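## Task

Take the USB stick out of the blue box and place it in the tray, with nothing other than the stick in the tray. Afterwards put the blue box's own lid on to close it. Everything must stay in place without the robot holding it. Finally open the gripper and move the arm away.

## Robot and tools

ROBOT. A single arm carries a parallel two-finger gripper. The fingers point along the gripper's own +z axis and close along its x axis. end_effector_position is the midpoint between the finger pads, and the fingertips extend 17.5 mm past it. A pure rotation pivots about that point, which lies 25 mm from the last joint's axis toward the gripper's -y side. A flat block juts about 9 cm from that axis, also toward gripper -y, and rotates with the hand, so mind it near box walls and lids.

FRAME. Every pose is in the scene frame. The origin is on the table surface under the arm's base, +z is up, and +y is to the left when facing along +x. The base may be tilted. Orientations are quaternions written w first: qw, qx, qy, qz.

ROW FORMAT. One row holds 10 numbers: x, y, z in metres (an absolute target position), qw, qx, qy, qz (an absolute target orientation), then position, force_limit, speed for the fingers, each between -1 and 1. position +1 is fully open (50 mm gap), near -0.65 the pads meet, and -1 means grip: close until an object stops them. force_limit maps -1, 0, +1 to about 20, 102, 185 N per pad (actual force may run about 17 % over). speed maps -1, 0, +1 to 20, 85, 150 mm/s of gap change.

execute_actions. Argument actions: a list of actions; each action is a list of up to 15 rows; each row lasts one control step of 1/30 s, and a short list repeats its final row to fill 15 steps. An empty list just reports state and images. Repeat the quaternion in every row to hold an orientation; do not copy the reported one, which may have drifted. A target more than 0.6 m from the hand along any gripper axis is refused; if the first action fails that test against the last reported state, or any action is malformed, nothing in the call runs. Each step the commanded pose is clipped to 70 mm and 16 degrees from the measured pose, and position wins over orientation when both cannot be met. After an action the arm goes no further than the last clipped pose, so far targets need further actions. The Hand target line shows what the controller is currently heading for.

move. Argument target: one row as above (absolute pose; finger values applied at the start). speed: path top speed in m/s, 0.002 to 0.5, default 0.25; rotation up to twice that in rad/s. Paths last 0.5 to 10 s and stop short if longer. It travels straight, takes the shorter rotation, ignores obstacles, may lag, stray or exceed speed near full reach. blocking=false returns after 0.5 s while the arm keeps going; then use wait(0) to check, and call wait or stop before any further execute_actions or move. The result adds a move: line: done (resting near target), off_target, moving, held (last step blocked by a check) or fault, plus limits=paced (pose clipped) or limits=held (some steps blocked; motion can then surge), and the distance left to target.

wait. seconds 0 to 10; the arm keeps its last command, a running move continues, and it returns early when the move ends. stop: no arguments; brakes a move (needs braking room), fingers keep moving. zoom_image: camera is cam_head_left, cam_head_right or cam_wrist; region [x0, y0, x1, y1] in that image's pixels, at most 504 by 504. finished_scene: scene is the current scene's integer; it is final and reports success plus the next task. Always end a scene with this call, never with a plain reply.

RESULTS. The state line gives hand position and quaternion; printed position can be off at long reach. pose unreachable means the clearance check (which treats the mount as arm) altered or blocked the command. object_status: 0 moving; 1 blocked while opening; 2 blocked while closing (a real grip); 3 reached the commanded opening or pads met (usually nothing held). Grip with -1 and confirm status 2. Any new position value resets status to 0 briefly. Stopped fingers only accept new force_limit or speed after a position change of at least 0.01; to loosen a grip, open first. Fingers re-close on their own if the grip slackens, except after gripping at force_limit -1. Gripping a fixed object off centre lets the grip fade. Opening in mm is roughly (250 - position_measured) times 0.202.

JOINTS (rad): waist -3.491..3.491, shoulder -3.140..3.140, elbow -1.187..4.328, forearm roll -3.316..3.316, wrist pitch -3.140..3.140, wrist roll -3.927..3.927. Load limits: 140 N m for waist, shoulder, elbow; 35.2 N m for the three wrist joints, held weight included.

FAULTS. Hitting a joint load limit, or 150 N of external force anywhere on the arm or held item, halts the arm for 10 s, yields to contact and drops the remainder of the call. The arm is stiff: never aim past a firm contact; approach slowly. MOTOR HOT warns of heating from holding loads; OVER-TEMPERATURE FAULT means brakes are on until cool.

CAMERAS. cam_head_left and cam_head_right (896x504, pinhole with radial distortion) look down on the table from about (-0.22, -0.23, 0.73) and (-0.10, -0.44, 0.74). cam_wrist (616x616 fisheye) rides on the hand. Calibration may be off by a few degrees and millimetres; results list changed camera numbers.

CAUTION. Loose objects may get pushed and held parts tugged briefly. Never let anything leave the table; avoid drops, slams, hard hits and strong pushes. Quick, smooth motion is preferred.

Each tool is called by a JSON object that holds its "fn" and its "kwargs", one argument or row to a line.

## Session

{"fn": "execute_actions", "kwargs": {
  "actions": []
}}

Scene clock: 0.00 s.
end_effector_position=(+0.4430, +0.2903, +0.2025) position_measured=3 object_status=3 end_effector_quat_wxyz=(+0.119, +0.589, +0.782, -0.164)
Joint positions: [ 1.484  0.261 -0.332  0.82  -1.59  -1.528]
Joint velocities: [ 0.001 -0.    -0.     0.001  0.     0.001]
Hand target: +0.443, +0.290, +0.202; +0.119, +0.589, +0.782, -0.164
camera_calibration (this result's frames):
cam_wrist: T_world_to_cam=[[-0.296479, 0.871037, -0.391657, -0.045211], [0.922131, 0.367809, 0.119958, -0.533807], [0.248543, -0.325594, -0.912258, 0.319072], [0, 0, 0, 1]] pos_world=[0.399533, 0.339608, 0.337403]

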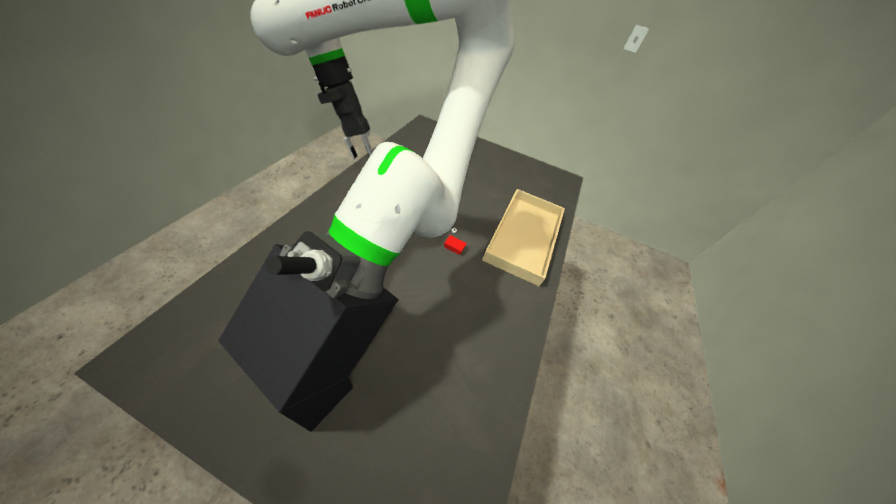

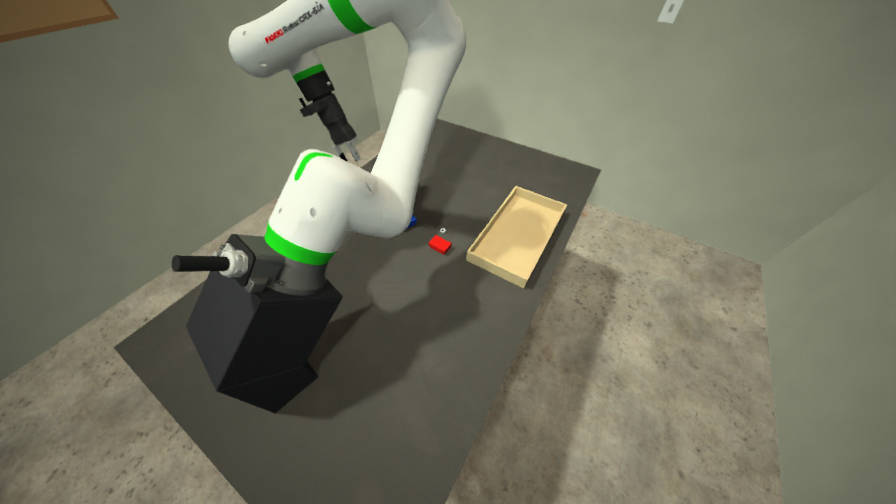

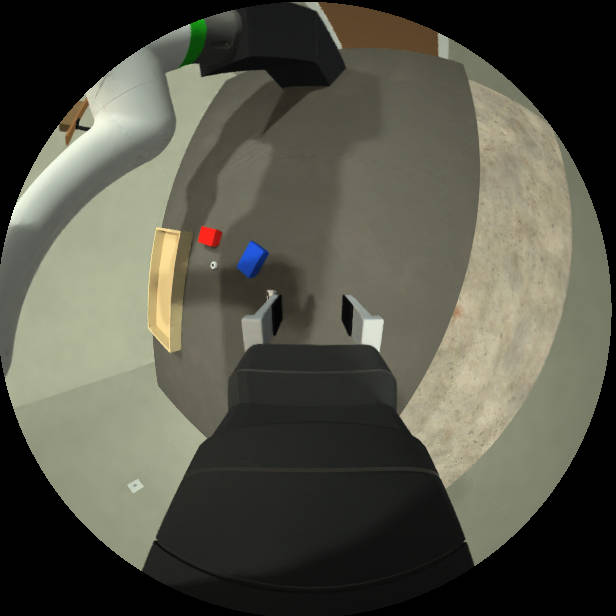

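{"fn": "move", "kwargs": {
  "target": [0.45, 0.08, 0.22, 0, 0.5402, 0.8415, 0, 1, -0.6, 0],
  "speed": 0.3
}}

{"fn": "zoom_image", "kwargs": {
  "camera": "cam_wrist",
  "region": [240, 210, 380, 330]
}}

Scene clock: 4.47 s.
end_effector_position=(+0.4502, +0.0804, +0.2196) position_measured=3 object_status=3 end_effector_quat_wxyz=(+0.000, +0.540, +0.842, +0.000)
Joint positions: [ 1.403 -0.642 -0.883  0.863 -1.36  -1.063]
Joint velocities: [ 0.001 -0.002  0.001  0.    -0.001  0.   ]
Hand target: +0.450, +0.080, +0.220; +0.000, +0.540, +0.842, +0.000
Off the commanded pose: 0.001 m, 0 deg.
move: done
camera_calibration (this result's frames):
cam_wrist: T_world_to_cam=[[-0.433937, 0.900789, -0.0166498, 0.123643], [0.867516, 0.422753, 0.262097, -0.476386], [0.243133, 0.0992896, -0.964898, 0.244336], [0, 0, 0, 1]] pos_world=[0.40752, 0.0657579, 0.362677]

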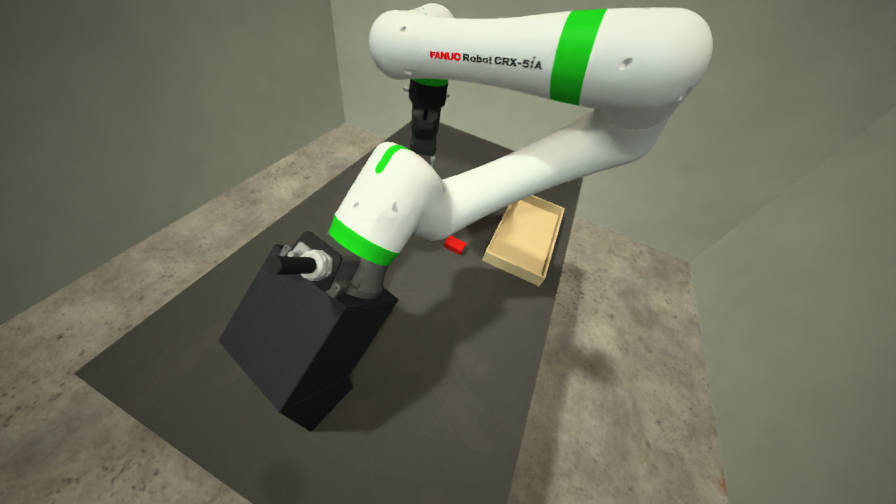

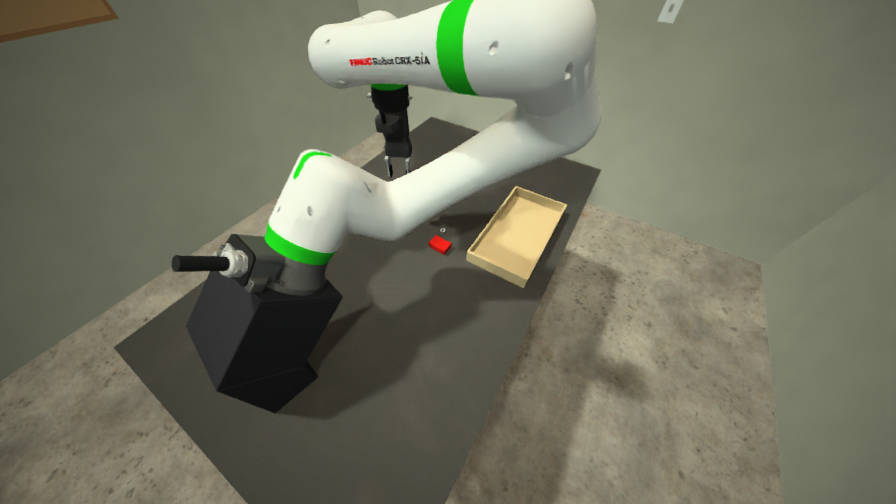

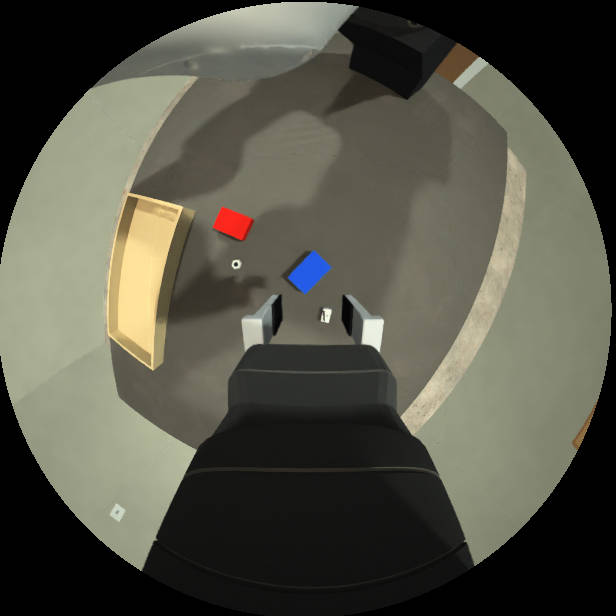

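Region (240, 210, 380, 330) of cam_wrist's 616x616 image, scaled by 3.600, with more detail than that image has; it fills the top 432 rows of this view, and the rest is white.

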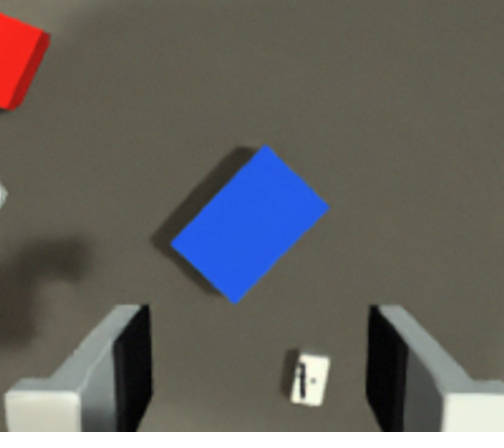

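{"fn": "move", "kwargs": {
  "target": [0.4415, 0.0707, 0.1, 0, 0.8181, 0.575, 0, 1, -0.6, 0],
  "speed": 0.25
}}

{"fn": "zoom_image", "kwargs": {
  "camera": "cam_wrist",
  "region": [250, 250, 370, 350]
}}

Scene clock: 16.00 s.
end_effector_position=(+0.4410, +0.0708, +0.1001) position_measured=3 object_status=3 end_effector_quat_wxyz=(-0.001, +0.818, +0.575, -0.000)
Joint positions: [ 0.886 -0.486 -1.018  1.036 -0.803 -1.783]
Joint velocities: [-0.001  0.001 -0.     0.     0.001 -0.001]
Hand target: +0.441, +0.071, +0.100; -0.001, +0.818, +0.575, -0.000
Off the commanded pose: 0.001 m, 0 deg.
move: done
camera_calibration (this result's frames):
cam_wrist: T_world_to_cam=[[0.32089, 0.946975, -0.0163445, -0.209853], [0.915739, -0.305808, 0.260584, -0.402486], [0.241768, -0.0985862, -0.965313, 0.146951], [0, 0, 0, 1]] pos_world=[0.400384, 0.090129, 0.243305]

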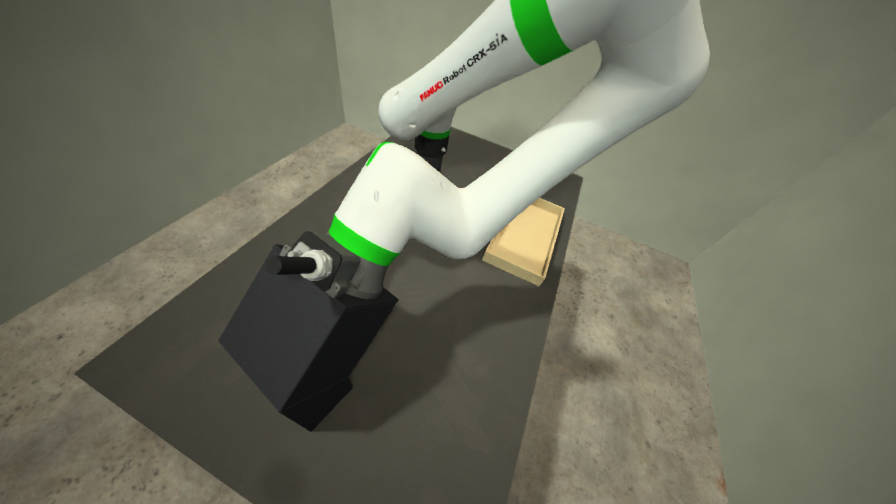

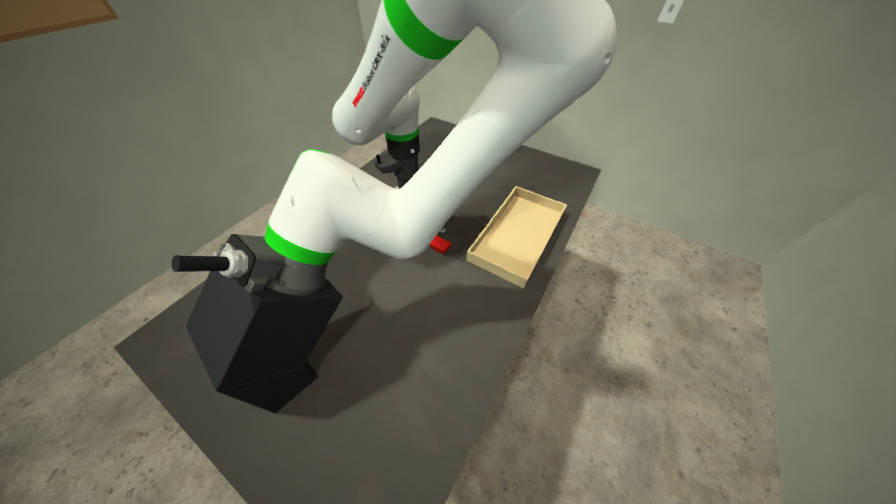

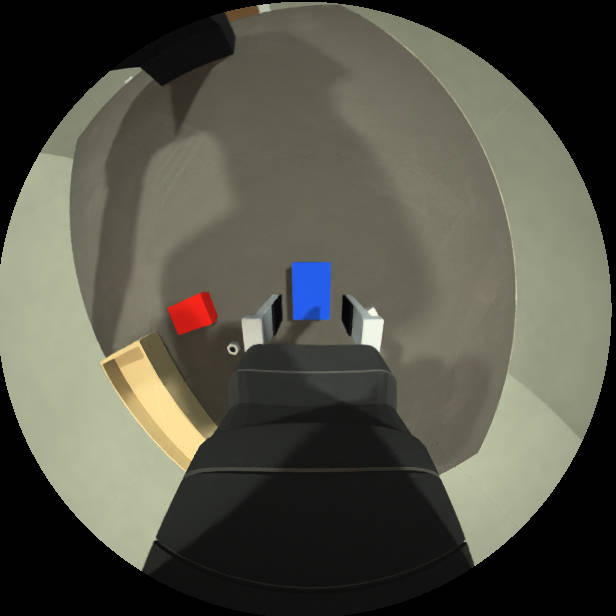

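Region (250, 250, 370, 350) of cam_wrist's 616x616 image, scaled by 4.200, with more detail than that image has.

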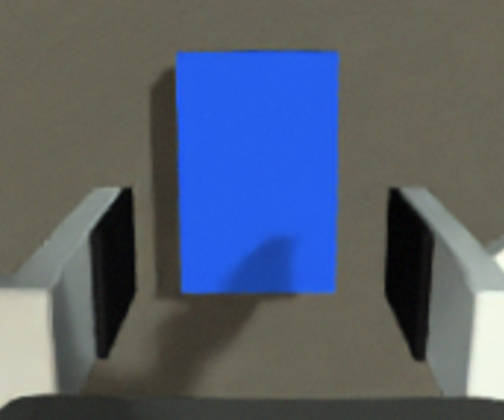

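{"fn": "move", "kwargs": {
  "target": [0.4384, 0.0709, 0.045, 0, 0.8181, 0.575, 0, 1, -0.6, 0],
  "speed": 0.08
}}

{"fn": "zoom_image", "kwargs": {
  "camera": "cam_wrist",
  "region": [250, 250, 370, 350]
}}

Scene clock: 24.83 s.
end_effector_position=(+0.4381, +0.0711, +0.0452) position_measured=3 object_status=3 end_effector_quat_wxyz=(-0.000, +0.818, +0.575, -0.000)
Joint positions: [ 0.655 -0.335 -1.044  1.278 -0.561 -1.92 ]
Joint velocities: [-0.004  0.    -0.     0.002  0.001 -0.001]
Hand target: +0.438, +0.071, +0.045; -0.000, +0.818, +0.575, -0.000
Off the commanded pose: 0.000 m, 0 deg.
move: done
camera_calibration (this result's frames):
cam_wrist: T_world_to_cam=[[0.320844, 0.946991, -0.0163582, -0.210047], [0.915579, -0.305688, 0.261286, -0.385457], [0.242435, -0.098809, -0.965123, 0.0943586], [0, 0, 0, 1]] pos_world=[0.397433, 0.0904063, 0.188346]

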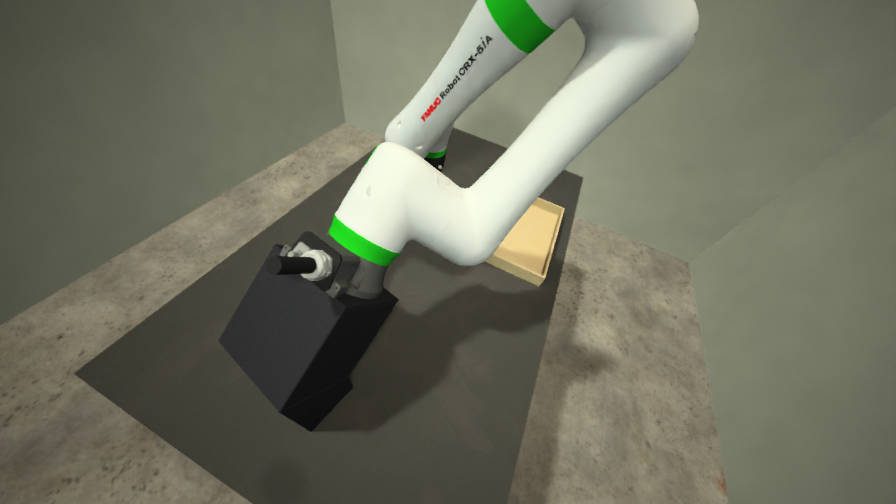

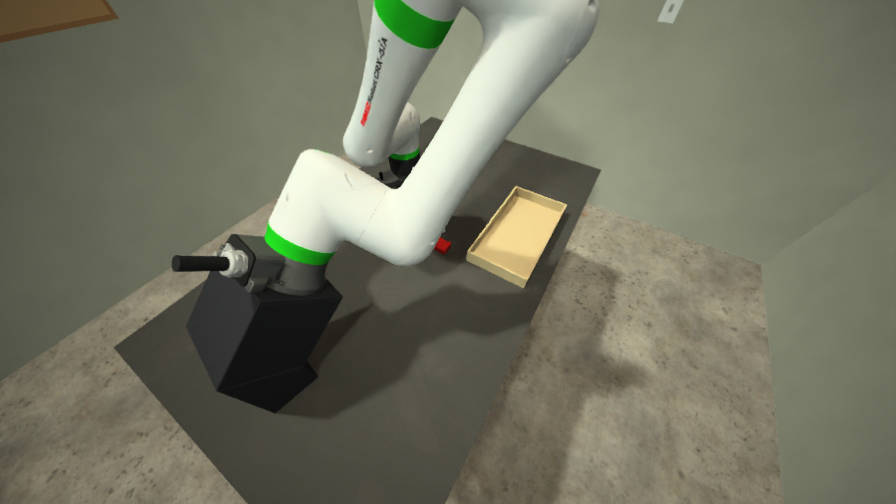

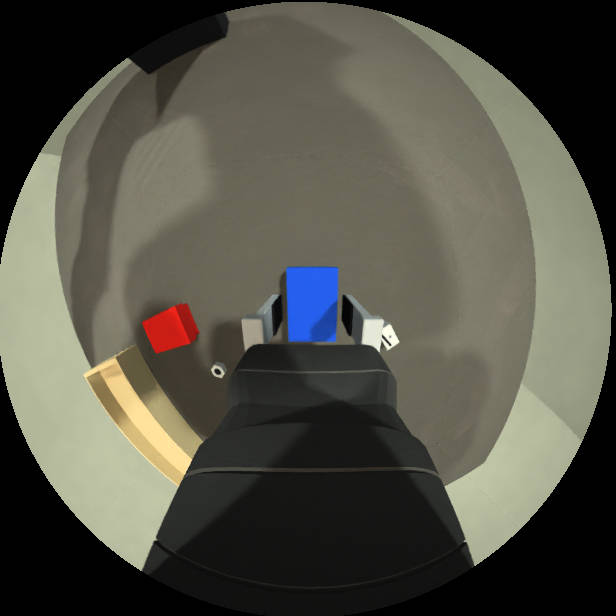

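Region (250, 250, 370, 350) of cam_wrist's 616x616 image, scaled by 4.200, with more detail than that image has.

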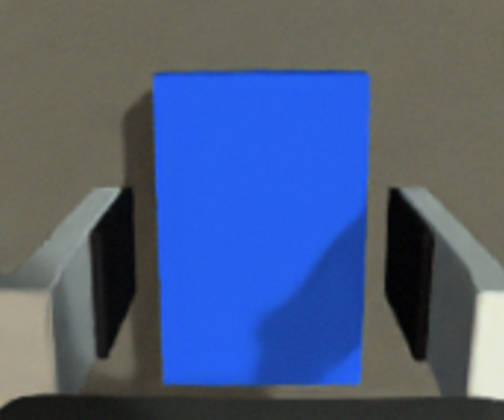

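{"fn": "move", "kwargs": {
  "target": [0.4384, 0.0709, 0.03, 0, 0.8181, 0.575, 0, 1, -0.6, 0],
  "speed": 0.04
}}

{"fn": "execute_actions", "kwargs": {
  "actions": [
    [[0.4384, 0.0709, 0.03, 0, 0.8181, 0.575, 0, -1, -0.6, -0.3]],
    [[0.4384, 0.0709, 0.03, 0, 0.8181, 0.575, 0, -1, -0.6, -0.3]]
  ]
}}

{"fn": "move", "kwargs": {
  "target": [0.4384, 0.0709, 0.085, 0, 0.8181, 0.575, 0, -1, -0.6, -0.3],
  "speed": 0.05
}}

{"fn": "zoom_image", "kwargs": {
  "camera": "cam_wrist",
  "region": [250, 250, 370, 350]
}}

Scene clock: 34.63 s.
end_effector_position=(+0.4385, +0.0710, +0.0301) position_measured=3 object_status=3 end_effector_quat_wxyz=(-0.000, +0.818, +0.575, +0.000)
Joint positions: [ 0.583 -0.291 -1.043  1.379 -0.498 -1.98 ]
Joint velocities: [-0.001  0.001 -0.     0.001  0.001 -0.002]
Hand target: +0.438, +0.071, +0.030; -0.000, +0.818, +0.575, -0.000
Off the commanded pose: 0.000 m, 0 deg.
move: done
camera_calibration (this result's frames):
cam_wrist: T_world_to_cam=[[0.320745, 0.947024, -0.0163671, -0.210334], [0.915432, -0.305517, 0.261999, -0.381877], [0.243119, -0.099018, -0.964929, 0.0794063], [0, 0, 0, 1]] pos_world=[0.397741, 0.0903835, 0.173231]

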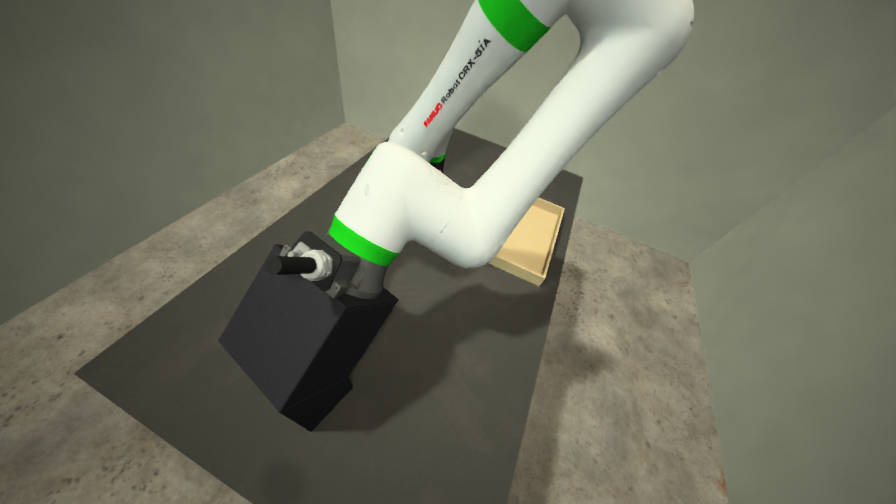

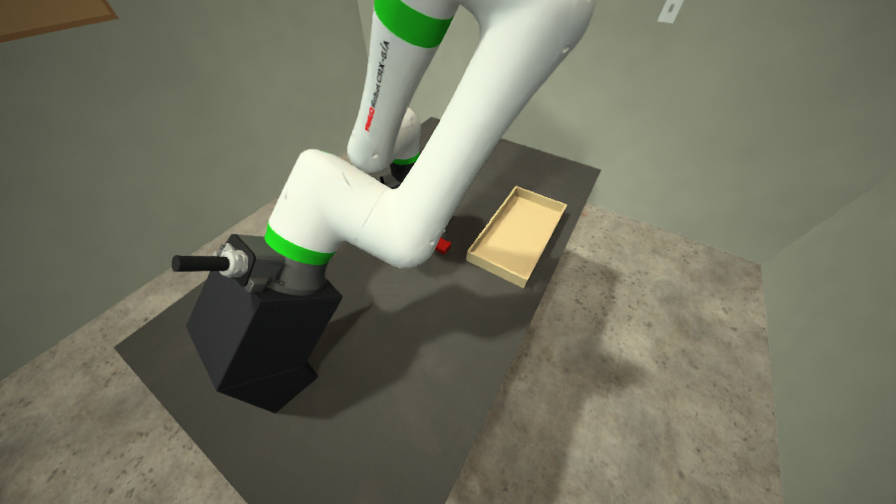

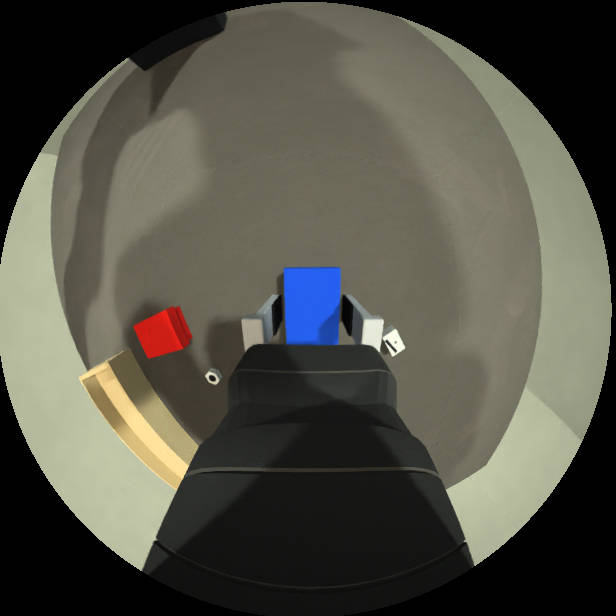

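Scene clock: 35.63 s.
end_effector_position=(+0.4384, +0.0709, +0.0300) position_measured=47 object_status=2 end_effector_quat_wxyz=(-0.000, +0.818, +0.575, +0.000)
Joint positions: [ 0.582 -0.29  -1.044  1.38  -0.498 -1.981]
Joint velocities: [0.001 0.    0.    0.    0.    0.001]
Hand target: +0.438, +0.071, +0.030; -0.000, +0.818, +0.575, -0.000
Off the commanded pose: 0.000 m, 0 deg.
camera_calibration (this result's frames):
cam_wrist: T_world_to_cam=[[0.32049, 0.947107, -0.0165821, -0.210083], [0.91552, -0.305213, 0.262047, -0.381846], [0.243126, -0.0991648, -0.964913, 0.0793314], [0, 0, 0, 1]] pos_world=[0.39763, 0.0902928, 0.173126]

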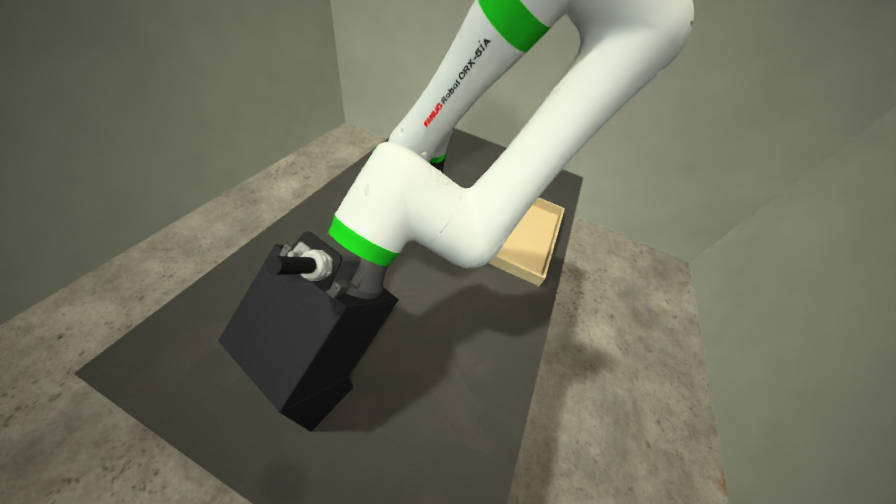

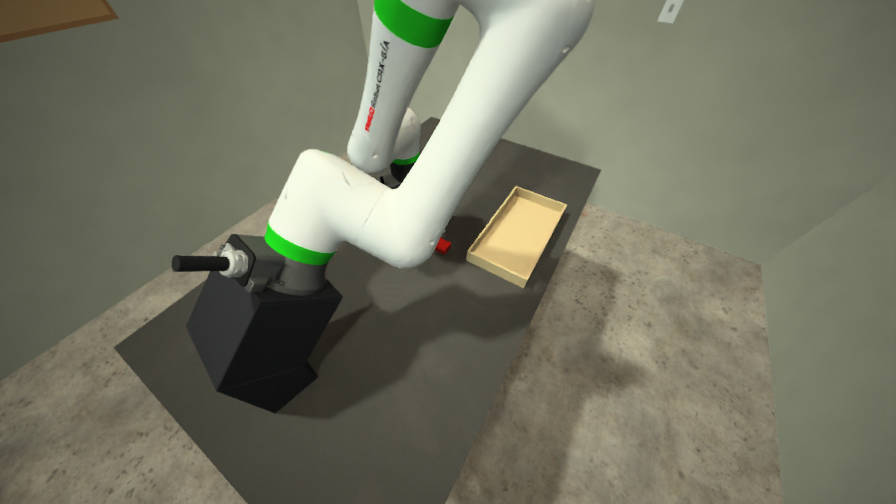

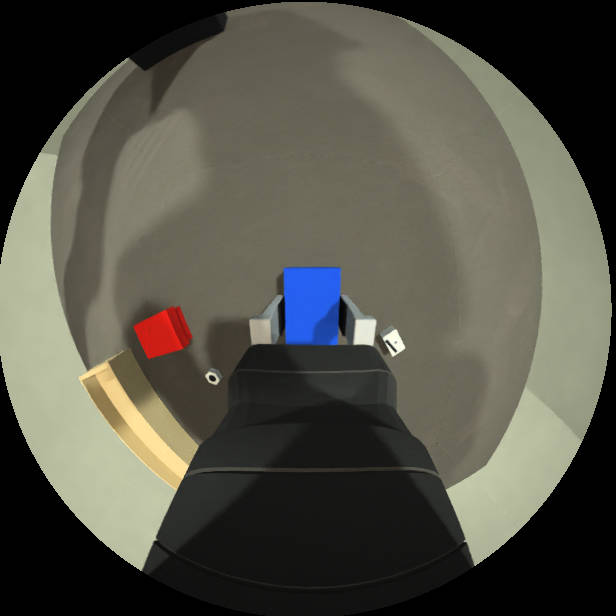

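Scene clock: 37.03 s.
end_effector_position=(+0.4387, +0.0707, +0.0848) position_measured=47 object_status=2 end_effector_quat_wxyz=(+0.000, +0.818, +0.575, +0.000)
Joint positions: [ 0.826 -0.448 -1.033  1.093 -0.734 -1.816]
Joint velocities: [ 0.     0.    -0.     0.001  0.     0.001]
Hand target: +0.439, +0.071, +0.085; +0.000, +0.818, +0.575, +0.000
Off the commanded pose: 0.000 m, 0 deg.
move: done
camera_calibration (this result's frames):
cam_wrist: T_world_to_cam=[[0.320087, 0.947239, -0.0168294, -0.208886], [0.915468, -0.304681, 0.262846, -0.396644], [0.243851, -0.0995403, -0.964691, 0.13181], [0, 0, 0, 1]] pos_world=[0.397835, 0.0901355, 0.227897]

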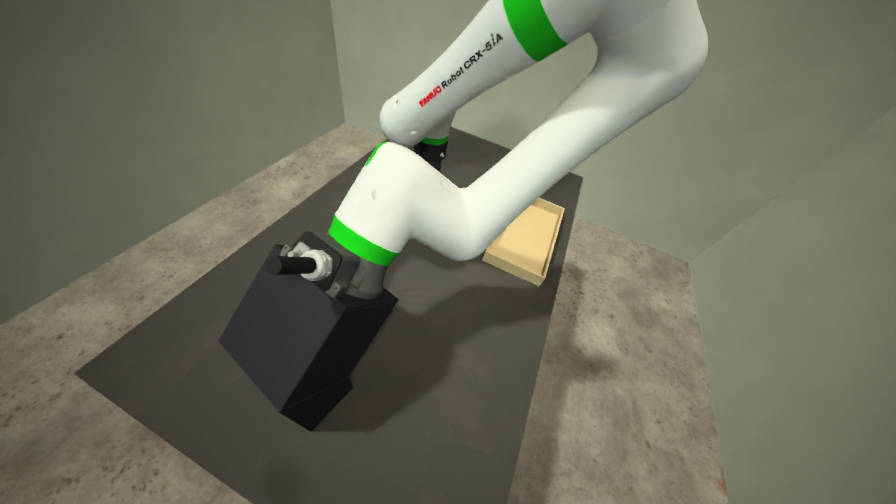

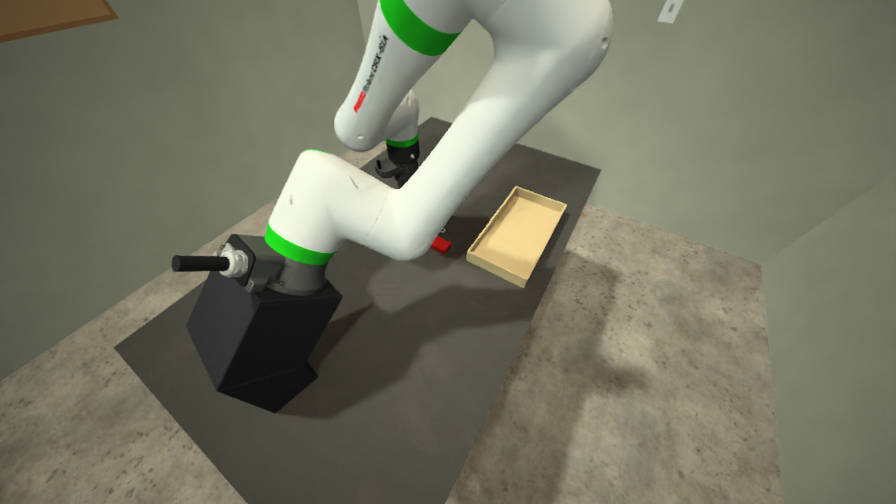

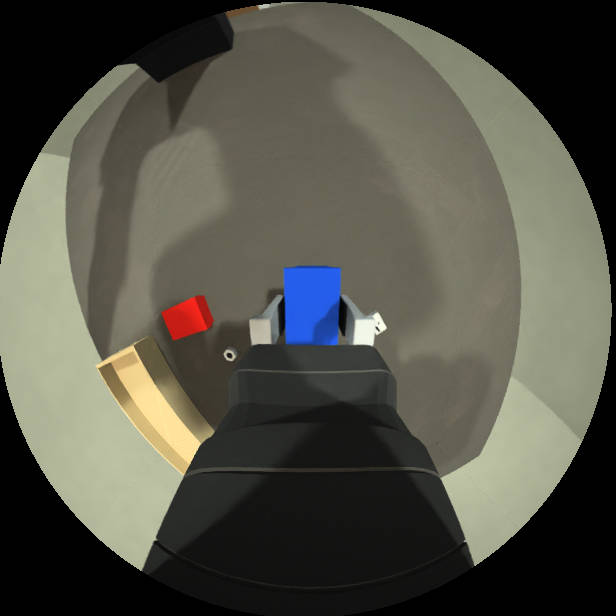

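Region (250, 250, 370, 350) of cam_wrist's 616x616 image, scaled by 4.200, with more detail than that image has.

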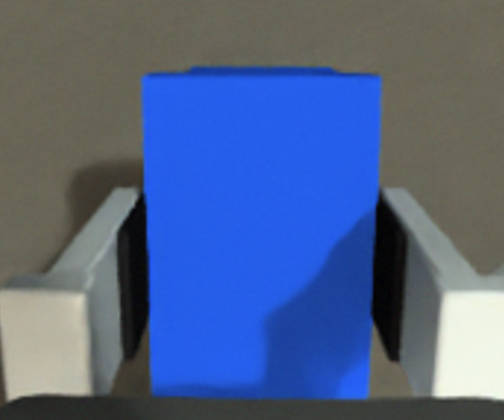

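{"fn": "move", "kwargs": {
  "target": [0.5, 0.25, 0.085, 0, 0.8181, 0.575, 0, -1, -0.6, -0.3],
  "speed": 0.2
}}

{"fn": "move", "kwargs": {
  "target": [0.5, 0.25, 0.022, 0, 0.8181, 0.575, 0, -1, -0.6, -0.3],
  "speed": 0.06
}}

{"fn": "execute_actions", "kwargs": {
  "actions": [
    [[0.5, 0.25, 0.022, 0, 0.8181, 0.575, 0, 1, -0.6, 0]]
  ]
}}

{"fn": "move", "kwargs": {
  "target": [0.5, 0.25, 0.1, 0, 0.8181, 0.575, 0, 1, -0.6, 0],
  "speed": 0.1
}}

Scene clock: 45.10 s.
end_effector_position=(+0.4997, +0.2500, +0.0853) position_measured=47 object_status=2 end_effector_quat_wxyz=(+0.000, +0.818, +0.575, +0.000)
Joint positions: [ 1.081 -0.031 -0.671  1.084 -0.894 -2.016]
Joint velocities: [-0.001  0.001  0.001 -0.     0.001 -0.   ]
Hand target: +0.500, +0.250, +0.085; +0.000, +0.818, +0.575, +0.000
Off the commanded pose: 0.000 m, 0 deg.
move: done
camera_calibration (this result's frames):
cam_wrist: T_world_to_cam=[[0.320088, 0.94724, -0.0167136, -0.398237], [0.915552, -0.304748, 0.262476, -0.398009], [0.243535, -0.0993176, -0.964794, 0.135386], [0, 0, 0, 1]] pos_world=[0.458897, 0.26938, 0.228432]

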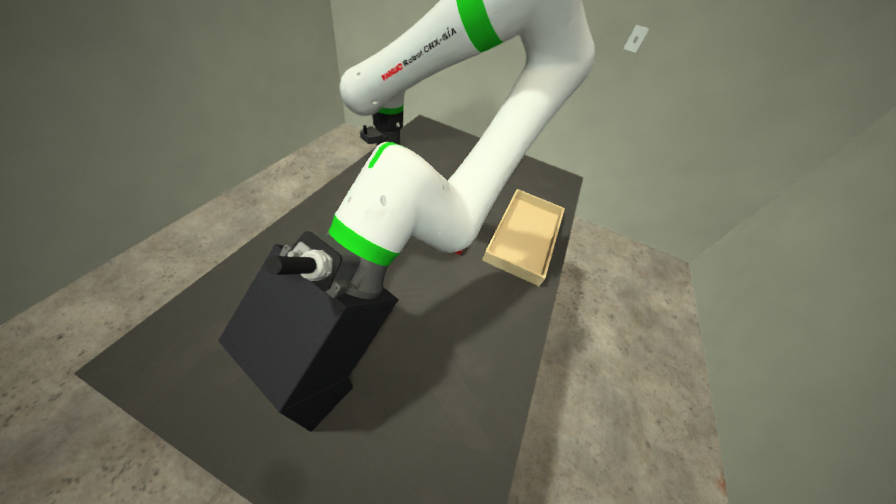

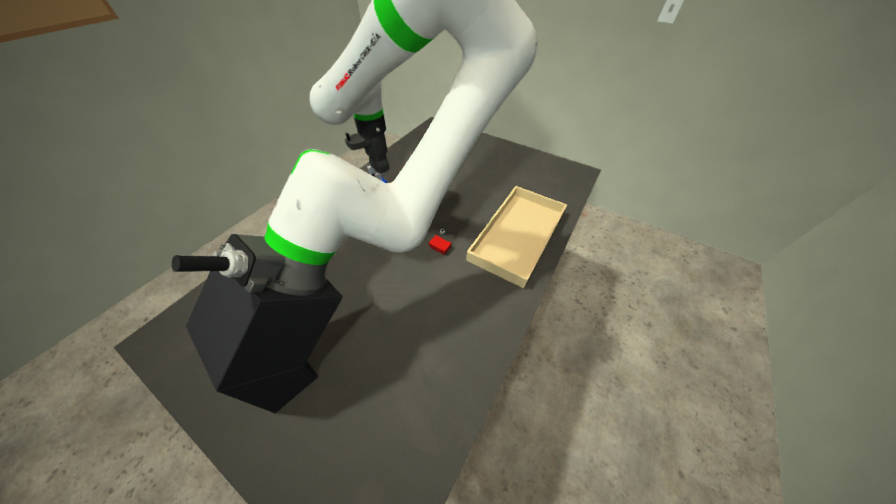

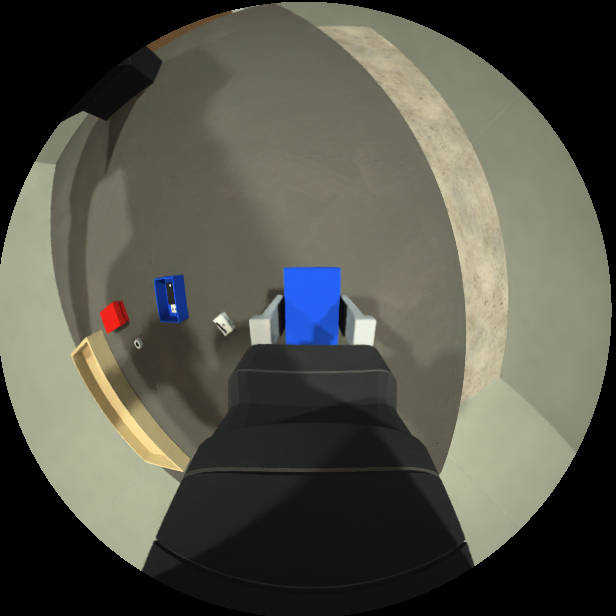

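Scene clock: 46.43 s.
end_effector_position=(+0.4998, +0.2501, +0.0221) position_measured=47 object_status=2 end_effector_quat_wxyz=(-0.000, +0.818, +0.575, -0.000)
Joint positions: [ 0.936  0.08  -0.676  1.233 -0.745 -2.1  ]
Joint velocities: [-0.001  0.001  0.     0.     0.    -0.   ]
Hand target: +0.500, +0.250, +0.022; -0.000, +0.818, +0.575, -0.000
Off the commanded pose: 0.000 m, 0 deg.
move: done
camera_calibration (this result's frames):
cam_wrist: T_world_to_cam=[[0.320612, 0.947066, -0.0165596, -0.399637], [0.915615, -0.305393, 0.261505, -0.38126], [0.242606, -0.0990041, -0.96506, 0.0747986], [0, 0, 0, 1]] pos_world=[0.459069, 0.269454, 0.165269]

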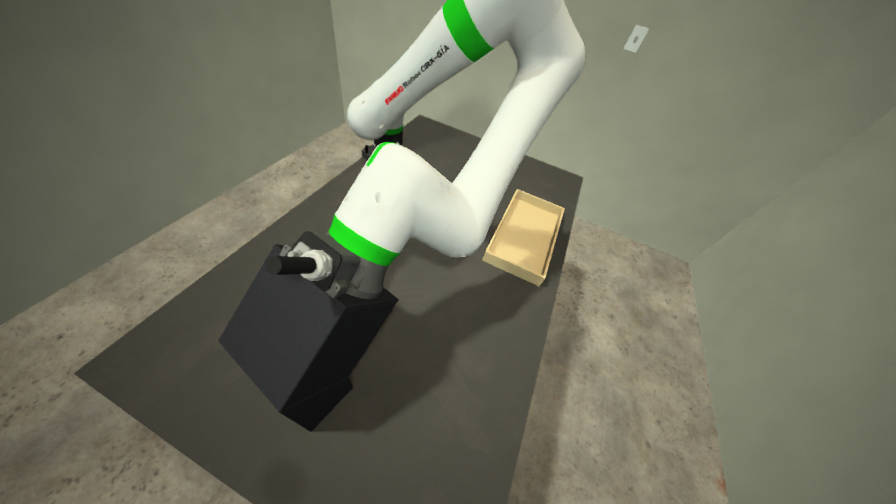

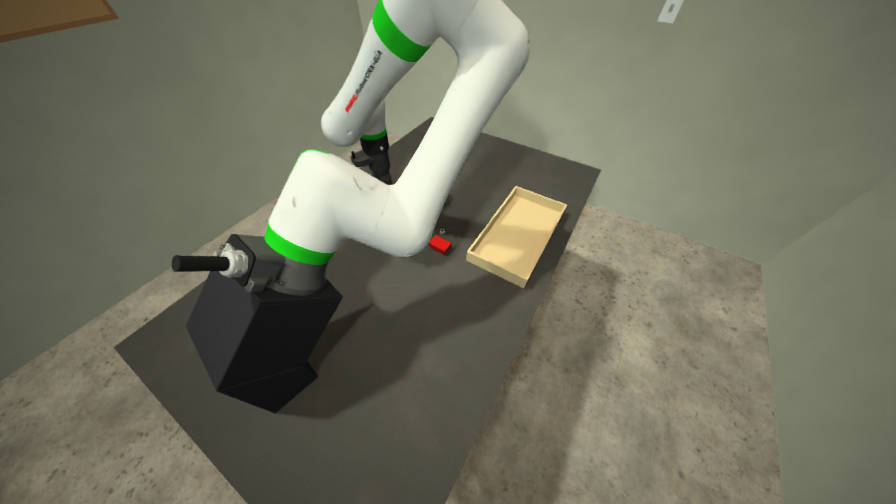

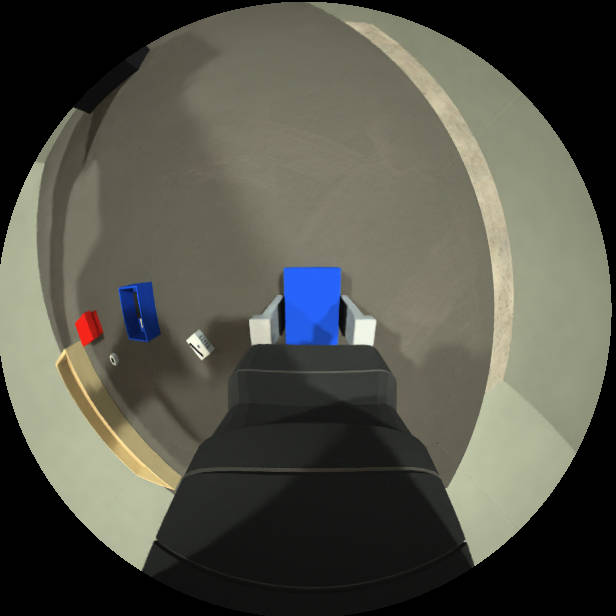

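Scene clock: 46.93 s.
end_effector_position=(+0.5000, +0.2500, +0.0220) position_measured=3 object_status=3 end_effector_quat_wxyz=(-0.000, +0.818, +0.575, -0.000)
Joint positions: [ 0.936  0.08  -0.676  1.234 -0.745 -2.1  ]
Joint velocities: [-0.001  0.002  0.     0.001  0.    -0.   ]
Hand target: +0.500, +0.250, +0.022; -0.000, +0.818, +0.575, -0.000
Off the commanded pose: 0.000 m, 0 deg.
camera_calibration (this result's frames):
cam_wrist: T_world_to_cam=[[0.320489, 0.947107, -0.0165829, -0.399584], [0.915521, -0.305213, 0.262044, -0.381481], [0.243123, -0.0991644, -0.964913, 0.0743972], [0, 0, 0, 1]] pos_world=[0.459229, 0.269394, 0.165126]

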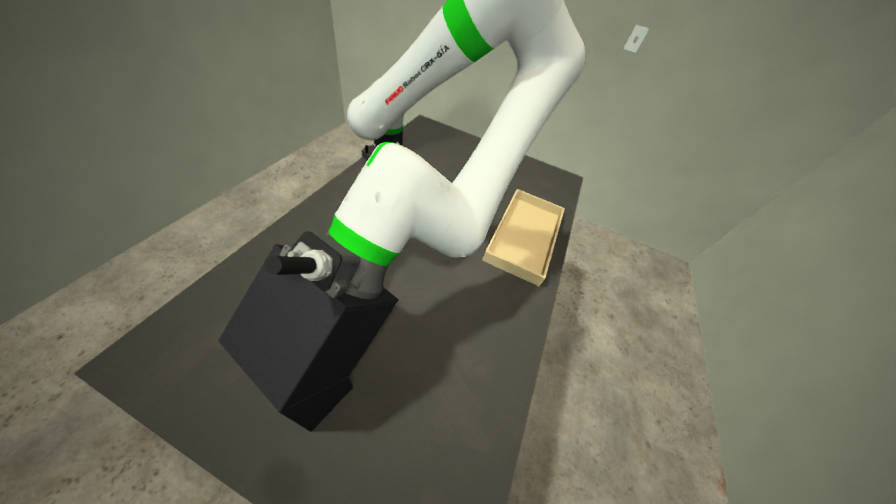

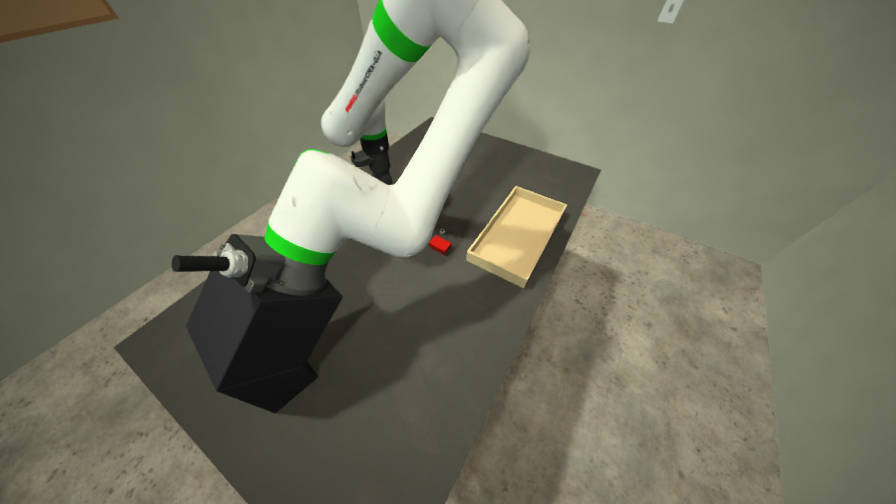

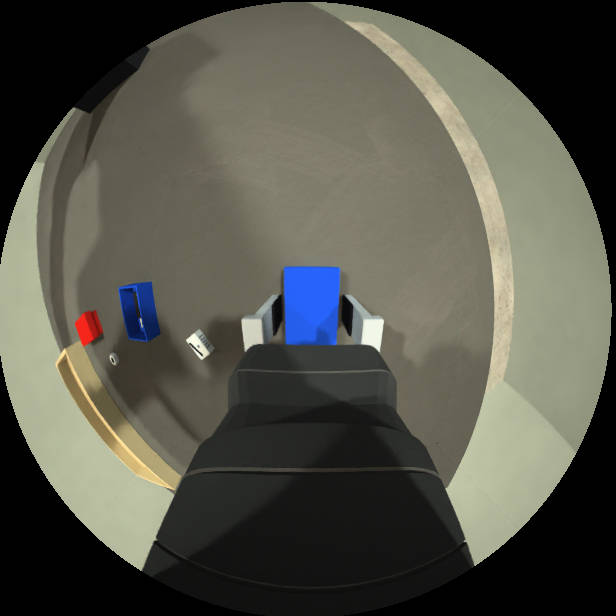

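Scene clock: 48.03 s.
end_effector_position=(+0.5002, +0.2499, +0.0998) position_measured=3 object_status=3 end_effector_quat_wxyz=(+0.000, +0.818, +0.575, +0.000)
Joint positions: [ 1.114 -0.054 -0.666  1.055 -0.931 -2.001]
Joint velocities: [ 0.001  0.     0.    -0.     0.     0.   ]
Hand target: +0.500, +0.250, +0.100; +0.000, +0.818, +0.575, +0.000
Off the commanded pose: 0.000 m, 0 deg.
move: done
camera_calibration (this result's frames):
cam_wrist: T_world_to_cam=[[0.320287, 0.947174, -0.0166652, -0.398166], [0.915432, -0.304932, 0.26268, -0.402228], [0.243722, -0.099389, -0.964739, 0.149179], [0, 0, 0, 1]] pos_world=[0.459381, 0.269307, 0.24294]

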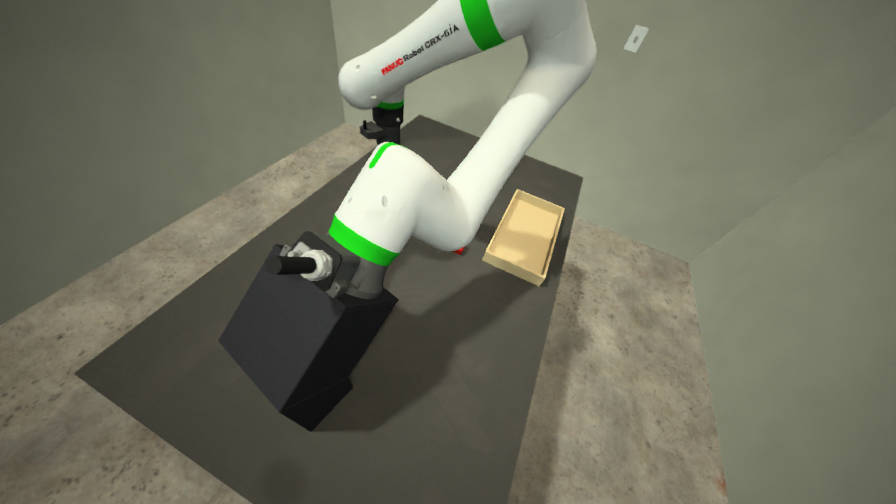

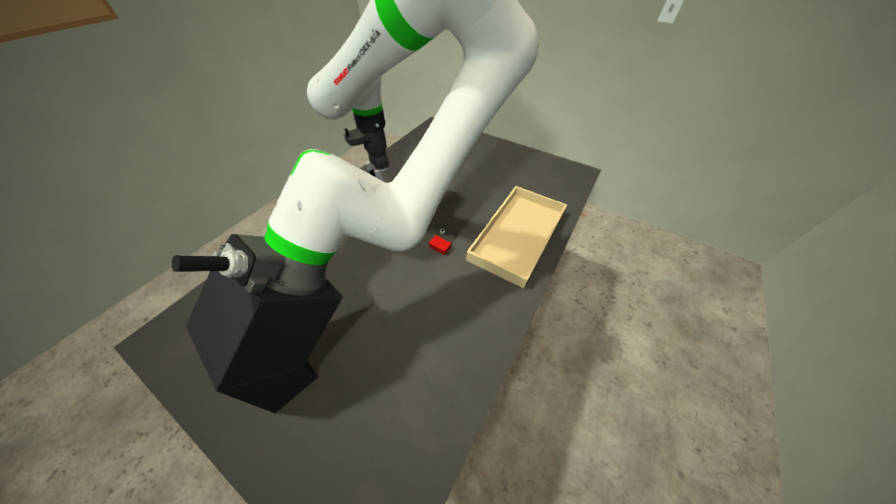

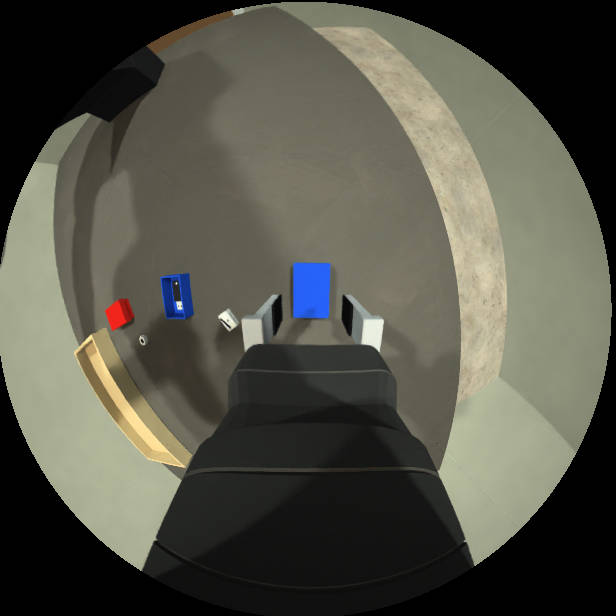

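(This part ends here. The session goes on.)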